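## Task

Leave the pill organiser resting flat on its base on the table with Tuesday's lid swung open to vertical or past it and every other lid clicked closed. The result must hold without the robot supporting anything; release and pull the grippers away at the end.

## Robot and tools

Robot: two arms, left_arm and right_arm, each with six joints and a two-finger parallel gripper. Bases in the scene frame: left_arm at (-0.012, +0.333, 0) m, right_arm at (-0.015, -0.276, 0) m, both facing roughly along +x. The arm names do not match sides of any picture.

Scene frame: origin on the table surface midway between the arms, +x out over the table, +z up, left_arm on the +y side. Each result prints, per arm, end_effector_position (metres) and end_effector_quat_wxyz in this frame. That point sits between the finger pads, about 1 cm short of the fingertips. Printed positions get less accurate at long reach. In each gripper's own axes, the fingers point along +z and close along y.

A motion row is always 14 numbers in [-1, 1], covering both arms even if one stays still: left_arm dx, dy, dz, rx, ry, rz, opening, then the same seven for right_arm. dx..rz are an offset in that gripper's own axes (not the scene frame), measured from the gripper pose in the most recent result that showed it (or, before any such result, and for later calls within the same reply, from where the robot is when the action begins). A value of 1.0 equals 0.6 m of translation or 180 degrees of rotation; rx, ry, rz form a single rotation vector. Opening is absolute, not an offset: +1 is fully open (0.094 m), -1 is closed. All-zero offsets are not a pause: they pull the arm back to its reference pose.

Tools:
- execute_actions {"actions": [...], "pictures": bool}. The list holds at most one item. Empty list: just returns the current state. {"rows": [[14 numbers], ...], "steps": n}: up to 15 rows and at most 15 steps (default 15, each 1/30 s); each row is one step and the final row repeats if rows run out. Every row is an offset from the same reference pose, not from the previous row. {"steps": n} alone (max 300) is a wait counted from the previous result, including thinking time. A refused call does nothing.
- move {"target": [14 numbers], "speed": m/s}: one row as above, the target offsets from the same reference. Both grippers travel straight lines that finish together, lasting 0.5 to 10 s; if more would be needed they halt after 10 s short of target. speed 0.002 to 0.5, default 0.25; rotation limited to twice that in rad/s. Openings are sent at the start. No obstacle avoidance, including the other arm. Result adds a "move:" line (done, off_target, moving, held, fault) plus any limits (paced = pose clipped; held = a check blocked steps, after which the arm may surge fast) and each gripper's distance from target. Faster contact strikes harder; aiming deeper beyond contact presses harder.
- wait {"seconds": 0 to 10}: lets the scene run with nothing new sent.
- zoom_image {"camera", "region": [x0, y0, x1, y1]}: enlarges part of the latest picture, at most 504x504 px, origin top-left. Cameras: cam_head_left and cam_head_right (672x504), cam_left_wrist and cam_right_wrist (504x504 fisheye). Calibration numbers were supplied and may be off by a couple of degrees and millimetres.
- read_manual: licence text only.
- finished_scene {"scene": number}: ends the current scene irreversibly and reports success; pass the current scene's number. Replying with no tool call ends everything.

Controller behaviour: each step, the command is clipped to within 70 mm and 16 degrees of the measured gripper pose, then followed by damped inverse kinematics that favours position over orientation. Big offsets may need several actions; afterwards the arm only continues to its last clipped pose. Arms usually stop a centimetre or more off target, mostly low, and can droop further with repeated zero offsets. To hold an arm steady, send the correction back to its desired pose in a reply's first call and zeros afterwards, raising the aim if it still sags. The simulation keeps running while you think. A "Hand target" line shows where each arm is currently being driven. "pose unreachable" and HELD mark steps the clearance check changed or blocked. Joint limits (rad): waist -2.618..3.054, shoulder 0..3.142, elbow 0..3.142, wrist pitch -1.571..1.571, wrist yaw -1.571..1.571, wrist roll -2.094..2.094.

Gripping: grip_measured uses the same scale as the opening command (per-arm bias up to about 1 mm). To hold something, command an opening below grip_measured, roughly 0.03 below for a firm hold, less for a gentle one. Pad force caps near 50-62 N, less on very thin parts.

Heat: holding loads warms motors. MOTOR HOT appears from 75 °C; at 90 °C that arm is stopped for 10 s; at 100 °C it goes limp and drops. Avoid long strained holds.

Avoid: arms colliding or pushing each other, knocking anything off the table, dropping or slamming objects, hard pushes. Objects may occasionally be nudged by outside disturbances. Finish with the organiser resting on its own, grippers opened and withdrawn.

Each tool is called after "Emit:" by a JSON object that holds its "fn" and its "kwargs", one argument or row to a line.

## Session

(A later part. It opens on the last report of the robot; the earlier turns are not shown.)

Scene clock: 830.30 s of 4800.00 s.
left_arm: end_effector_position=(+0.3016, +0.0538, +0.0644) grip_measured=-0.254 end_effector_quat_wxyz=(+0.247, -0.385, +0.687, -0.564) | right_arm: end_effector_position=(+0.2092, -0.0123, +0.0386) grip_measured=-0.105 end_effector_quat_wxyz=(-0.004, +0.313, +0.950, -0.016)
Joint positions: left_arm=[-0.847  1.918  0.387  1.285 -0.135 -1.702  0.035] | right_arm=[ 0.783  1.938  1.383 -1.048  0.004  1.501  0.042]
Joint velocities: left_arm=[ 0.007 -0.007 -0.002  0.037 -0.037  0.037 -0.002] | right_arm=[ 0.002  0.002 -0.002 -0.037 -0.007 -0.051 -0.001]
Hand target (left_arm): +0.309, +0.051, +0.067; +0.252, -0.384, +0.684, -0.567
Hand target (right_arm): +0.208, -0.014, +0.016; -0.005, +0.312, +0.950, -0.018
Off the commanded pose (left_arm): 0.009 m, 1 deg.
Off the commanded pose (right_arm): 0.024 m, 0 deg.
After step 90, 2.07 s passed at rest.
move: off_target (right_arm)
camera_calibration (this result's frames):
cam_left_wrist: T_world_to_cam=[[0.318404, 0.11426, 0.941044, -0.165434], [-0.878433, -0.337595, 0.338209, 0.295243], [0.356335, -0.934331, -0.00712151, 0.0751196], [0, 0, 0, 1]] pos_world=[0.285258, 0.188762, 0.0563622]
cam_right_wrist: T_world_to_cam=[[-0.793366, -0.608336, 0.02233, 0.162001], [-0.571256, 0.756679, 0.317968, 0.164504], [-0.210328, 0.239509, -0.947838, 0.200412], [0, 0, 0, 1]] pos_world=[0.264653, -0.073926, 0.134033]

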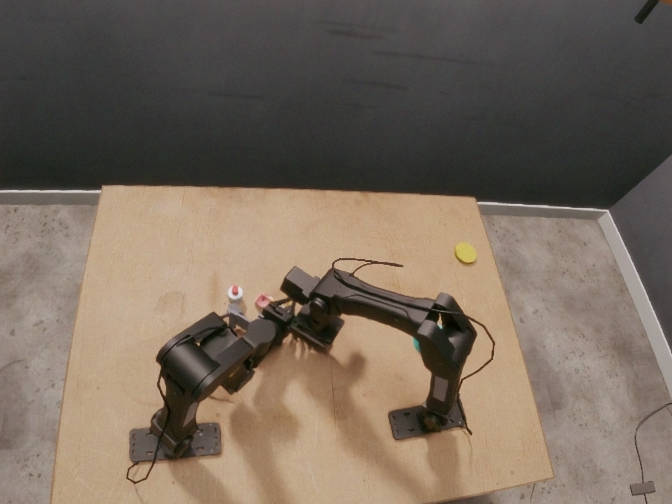

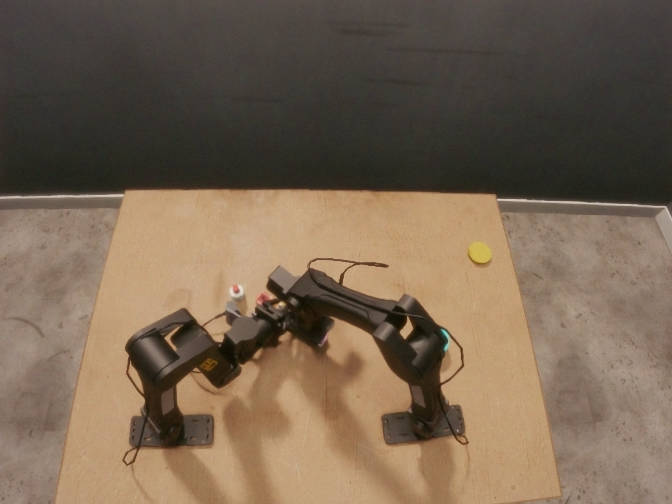

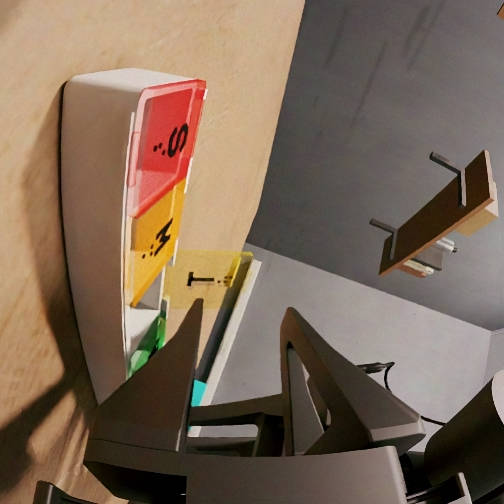

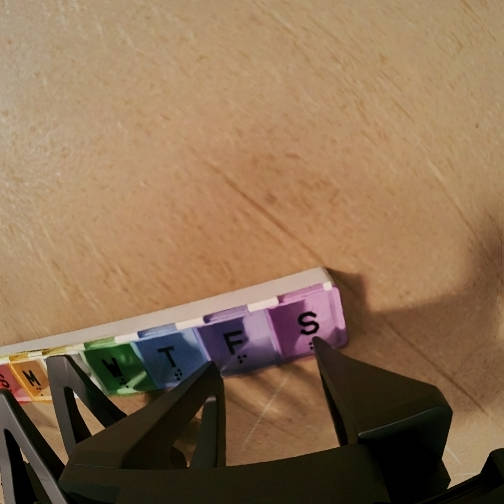

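Emit:
{"fn": "move", "kwargs": {
  "target": [0,-0.01,-0.075,0,0,0,-0.254,0,0,0.04,0,0,0,-0.106],
  "speed": 0.08
}}

Scene clock: 839.47 s of 4800.00 s.
left_arm: end_effector_position=(+0.2725, +0.0773, +0.0771) grip_measured=-0.254 end_effector_quat_wxyz=(+0.243, -0.388, +0.689, -0.562) | right_arm: end_effector_position=(+0.2092, -0.0123, +0.0385) grip_measured=-0.105 end_effector_quat_wxyz=(-0.004, +0.313, +0.950, -0.015)
Joint positions: left_arm=[-0.864  1.738  0.245  1.238 -0.151 -1.715  0.035] | right_arm=[ 0.783  1.936  1.38  -1.045  0.004  1.501  0.042]
Joint velocities: left_arm=[ 0.002 -0.002 -0.002 -0.081  0.051 -0.095 -0.   ] | right_arm=[ 0.007 -0.012 -0.012 -0.081 -0.022 -0.007  0.001]
Hand target (left_arm): +0.268, +0.079, +0.082; +0.247, -0.385, +0.687, -0.565
Hand target (right_arm): +0.208, -0.014, +0.016; -0.005, +0.312, +0.950, -0.017
Off the commanded pose (left_arm): 0.006 m, 1 deg.
Off the commanded pose (right_arm): 0.024 m, 0 deg.
After step 90, 5.27 s passed at rest.
move: off_target (right_arm)
camera_calibration (this result's frames):
cam_left_wrist: T_world_to_cam=[[0.329156, 0.114848, 0.937265, -0.173449], [-0.874349, -0.337782, 0.348451, 0.271386], [0.35661, -0.934191, -0.0107657, 0.107772], [0, 0, 0, 1]] pos_world=[0.255945, 0.212269, 0.0691633]
cam_right_wrist: T_world_to_cam=[[-0.793397, -0.608373, 0.0200922, 0.162105], [-0.571728, 0.756125, 0.318437, 0.164612], [-0.208921, 0.24116, -0.947731, 0.200027], [0, 0, 0, 1]] pos_world=[0.264517, -0.0740853, 0.133896]

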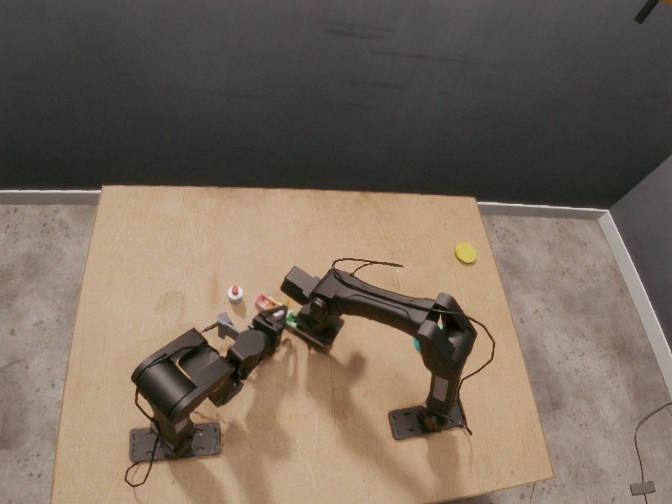

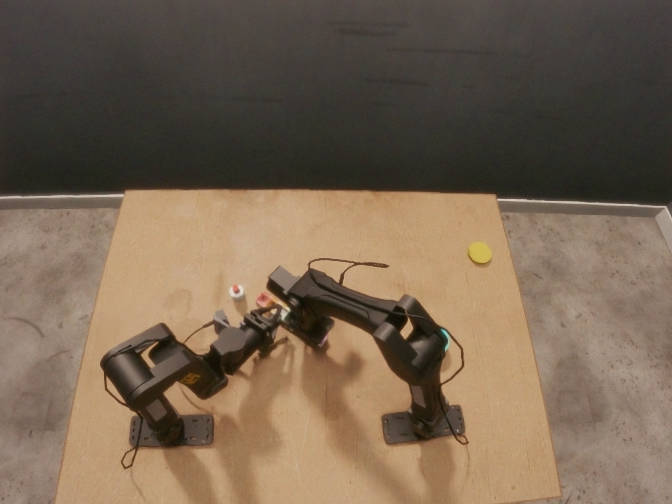

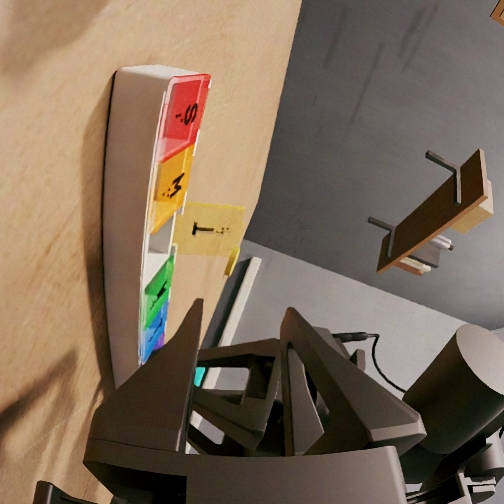

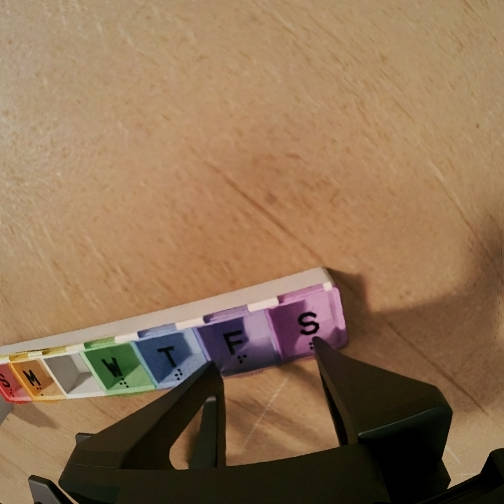

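Emit:
{"fn": "move", "kwargs": {
  "target": [0,-0.03,-0.12,0,0,0,-0.254,0,0.06,-0.17,0,0,0,-0.106],
  "speed": 0.15
}}

Scene clock: 843.03 s of 4800.00 s.
left_arm: end_effector_position=(+0.2211, +0.1193, +0.1048) grip_measured=-0.254 end_effector_quat_wxyz=(+0.237, -0.394, +0.697, -0.551) | right_arm: end_effector_position=(+0.2319, +0.0143, +0.1283) grip_measured=-0.105 end_effector_quat_wxyz=(-0.008, +0.312, +0.950, -0.023)
Joint positions: left_arm=[-0.917  1.111  0.076  0.744 -0.2   -1.738  0.035] | right_arm=[ 0.783  2.053  1.908 -1.474  0.004  1.501  0.042]
Joint velocities: left_arm=[ 0.002 -0.002 -0.002  0.007 -0.007 -0.022  0.   ] | right_arm=[-0.002 -0.007 -0.012 -0.007 -0.022 -0.007  0.   ]
Hand target (left_arm): +0.221, +0.118, +0.116; +0.242, -0.388, +0.688, -0.563
Hand target (right_arm): +0.232, +0.017, +0.140; -0.004, +0.312, +0.950, -0.014
Off the commanded pose (left_arm): 0.008 m, 2 deg.
Off the commanded pose (right_arm): 0.012 m, 1 deg.
move: off_target (right_arm)
camera_calibration (this result's frames):
cam_left_wrist: T_world_to_cam=[[0.354837, 0.0983744, 0.929738, -0.190236], [-0.864207, -0.344901, 0.36632, 0.227735], [0.356704, -0.93347, -0.0373677, 0.168251], [0, 0, 0, 1]] pos_world=[0.204297, 0.254318, 0.0997331]
cam_right_wrist: T_world_to_cam=[[-0.793043, -0.607957, 0.0383632, 0.192056], [-0.56789, 0.760627, 0.314561, 0.128408], [-0.22042, 0.227674, -0.948462, 0.286418], [0, 0, 0, 1]] pos_world=[0.288363, -0.0461186, 0.223897]

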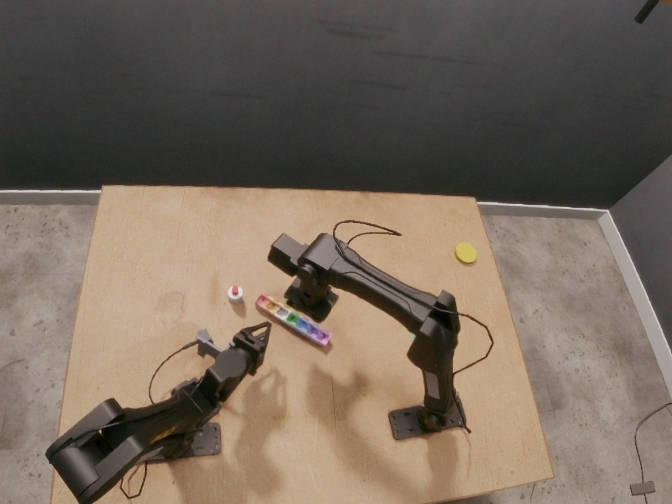

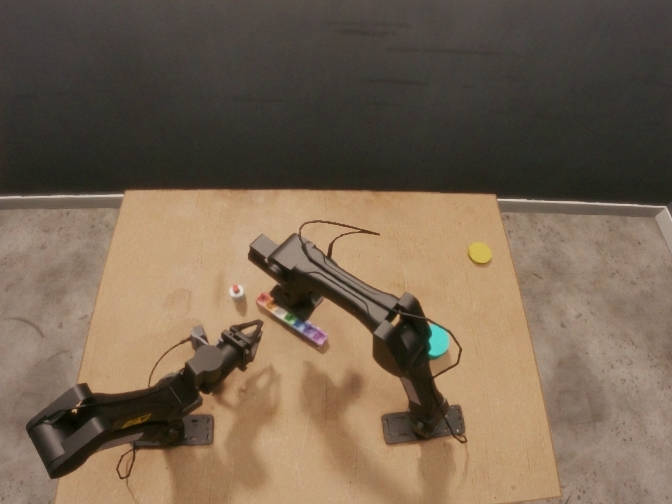

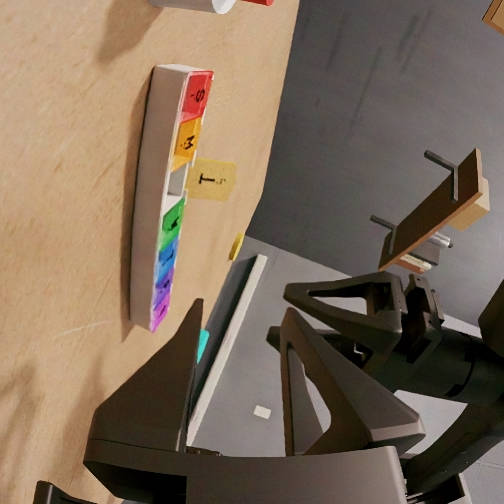

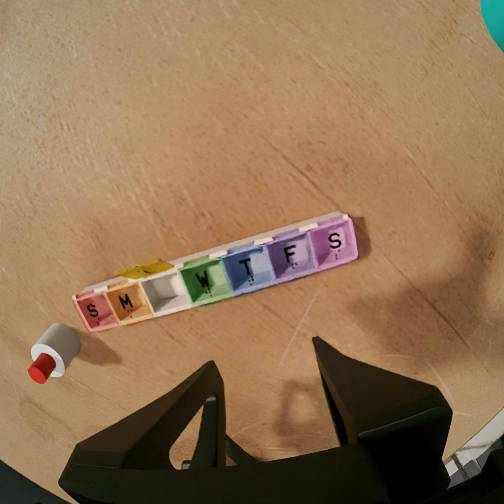

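Emit:
{"fn": "zoom_image", "kwargs": {
  "camera": "cam_right_wrist",
  "region": [60, 200, 370, 350]
}}

Emit:
{"fn": "zoom_image", "kwargs": {
  "camera": "cam_left_wrist",
  "region": [110, 50, 270, 340]
}}

Region (60, 200, 370, 350) of cam_right_wrist's 504x504 image, scaled by 1.626, with more detail than that image has; it fills the top 244 rows of this view, and the rest is white.

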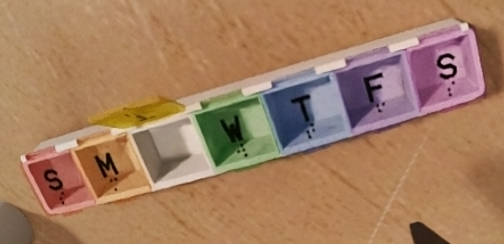

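Region (110, 50, 270, 340) of cam_left_wrist's 504x504 image, scaled by 1.738, with more detail than that image has; it fills the left 278 columns of this view, and the rest is white.

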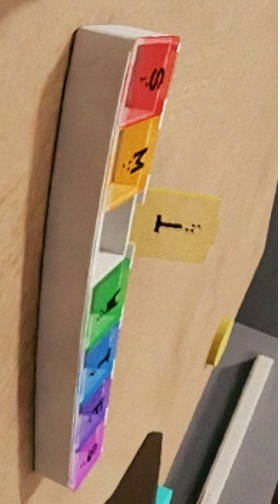

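Emit:
{"fn": "move", "kwargs": {
  "target": [0,-0.05,-0.1,0,0,0,-0.254,-0.15,-0.15,-0.05,0,0,0,-0.106],
  "speed": 0.25
}}

Scene clock: 852.07 s of 4800.00 s.
left_arm: end_effector_position=(+0.1812, +0.1541, +0.1321) grip_measured=-0.254 end_effector_quat_wxyz=(+0.230, -0.399, +0.709, -0.534) | right_arm: end_effector_position=(+0.2572, -0.1043, +0.1569) grip_measured=-0.105 end_effector_quat_wxyz=(-0.010, +0.317, +0.948, -0.015)
Joint positions: left_arm=[-0.989  0.419  0.13  -0.053 -0.264 -1.769  0.035] | right_arm=[ 0.48   1.802  1.679 -1.483  0.003  1.206  0.042]
Joint velocities: left_arm=[-0.002 -0.002 -0.002 -0.007 -0.037 -0.007 -0.001] | right_arm=[-0.017 -0.002 -0.002 -0.007 -0.022 -0.051 -0.   ]
Hand target (left_arm): +0.182, +0.152, +0.152; +0.236, -0.394, +0.697, -0.551
Hand target (right_arm): +0.250, -0.110, +0.160; -0.010, +0.312, +0.950, -0.024
Off the commanded pose (left_arm): 0.019 m, 3 deg.
Off the commanded pose (right_arm): 0.010 m, 1 deg.
After step 90, 4.50 s passed at rest.
move: off_target (left_arm)
camera_calibration (this result's frames):
cam_left_wrist: T_world_to_cam=[[0.387022, 0.0707043, 0.919356, -0.205066], [-0.851521, -0.355092, 0.385775, 0.191964], [0.353732, -0.932154, -0.0772226, 0.221589], [0, 0, 0, 1]] pos_world=[0.164443, 0.289219, 0.131585]
cam_right_wrist: T_world_to_cam=[[-0.799007, -0.600732, 0.0266204, 0.143069], [-0.560838, 0.760453, 0.327372, 0.220193], [-0.216906, 0.246643, -0.944521, 0.346619], [0, 0, 0, 1]] pos_world=[0.31299, -0.166991, 0.251495]

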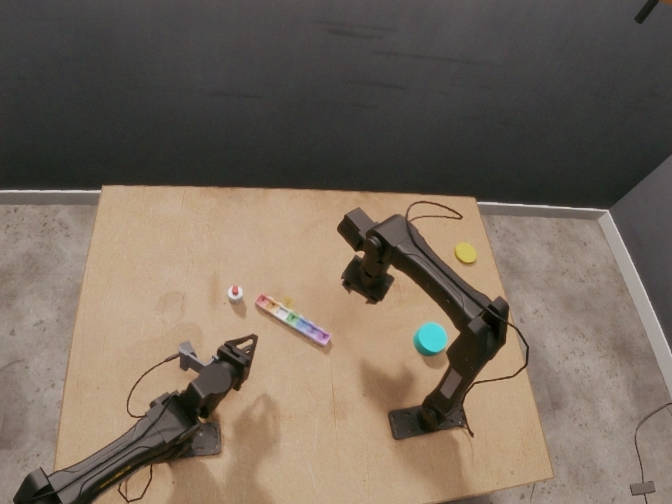

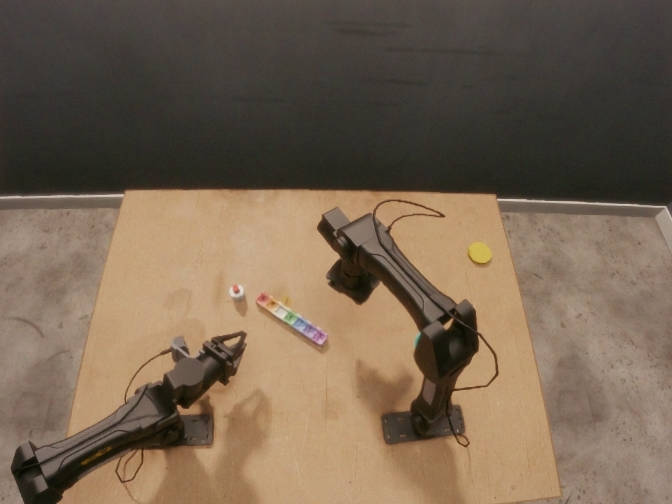

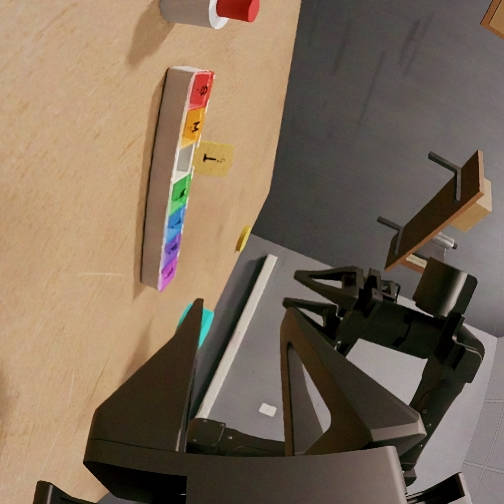

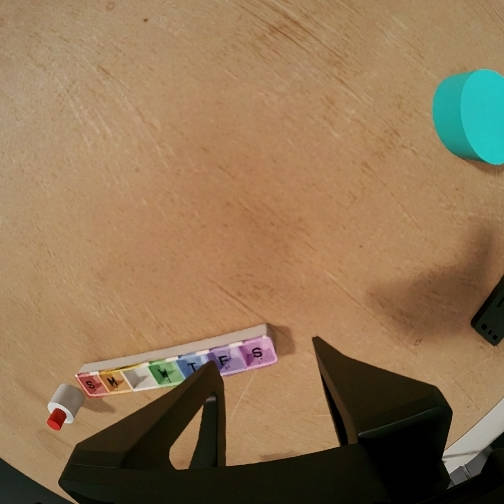

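Emit:
{"fn": "zoom_image", "kwargs": {
  "camera": "cam_head_left",
  "region": [240, 270, 350, 360]
}}

Emit:
{"fn": "zoom_image", "kwargs": {
  "camera": "cam_right_wrist",
  "region": [60, 310, 300, 410]
}}

Region (240, 270, 350, 360) of cam_head_left's 672x504 image, scaled by 4.582, with more detail than that image has; it fills the top 412 rows of this view, and the rest is white.

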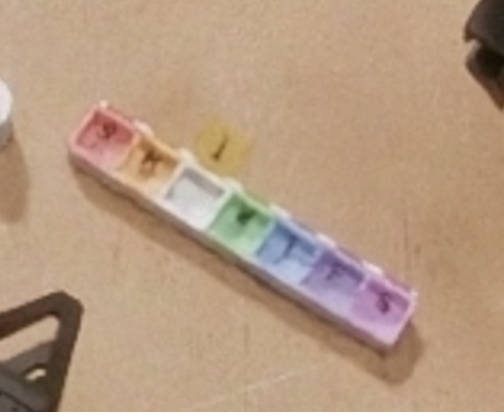

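Region (60, 310, 300, 410) of cam_right_wrist's 504x504 image, scaled by 2.100, with more detail than that image has; it fills the top 210 rows of this view, and the rest is white.

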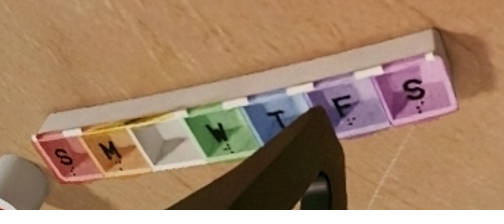

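Emit:
{"fn": "finished_scene", "kwargs": {
  "scene": 1
}}

The scene is finished: the task was done.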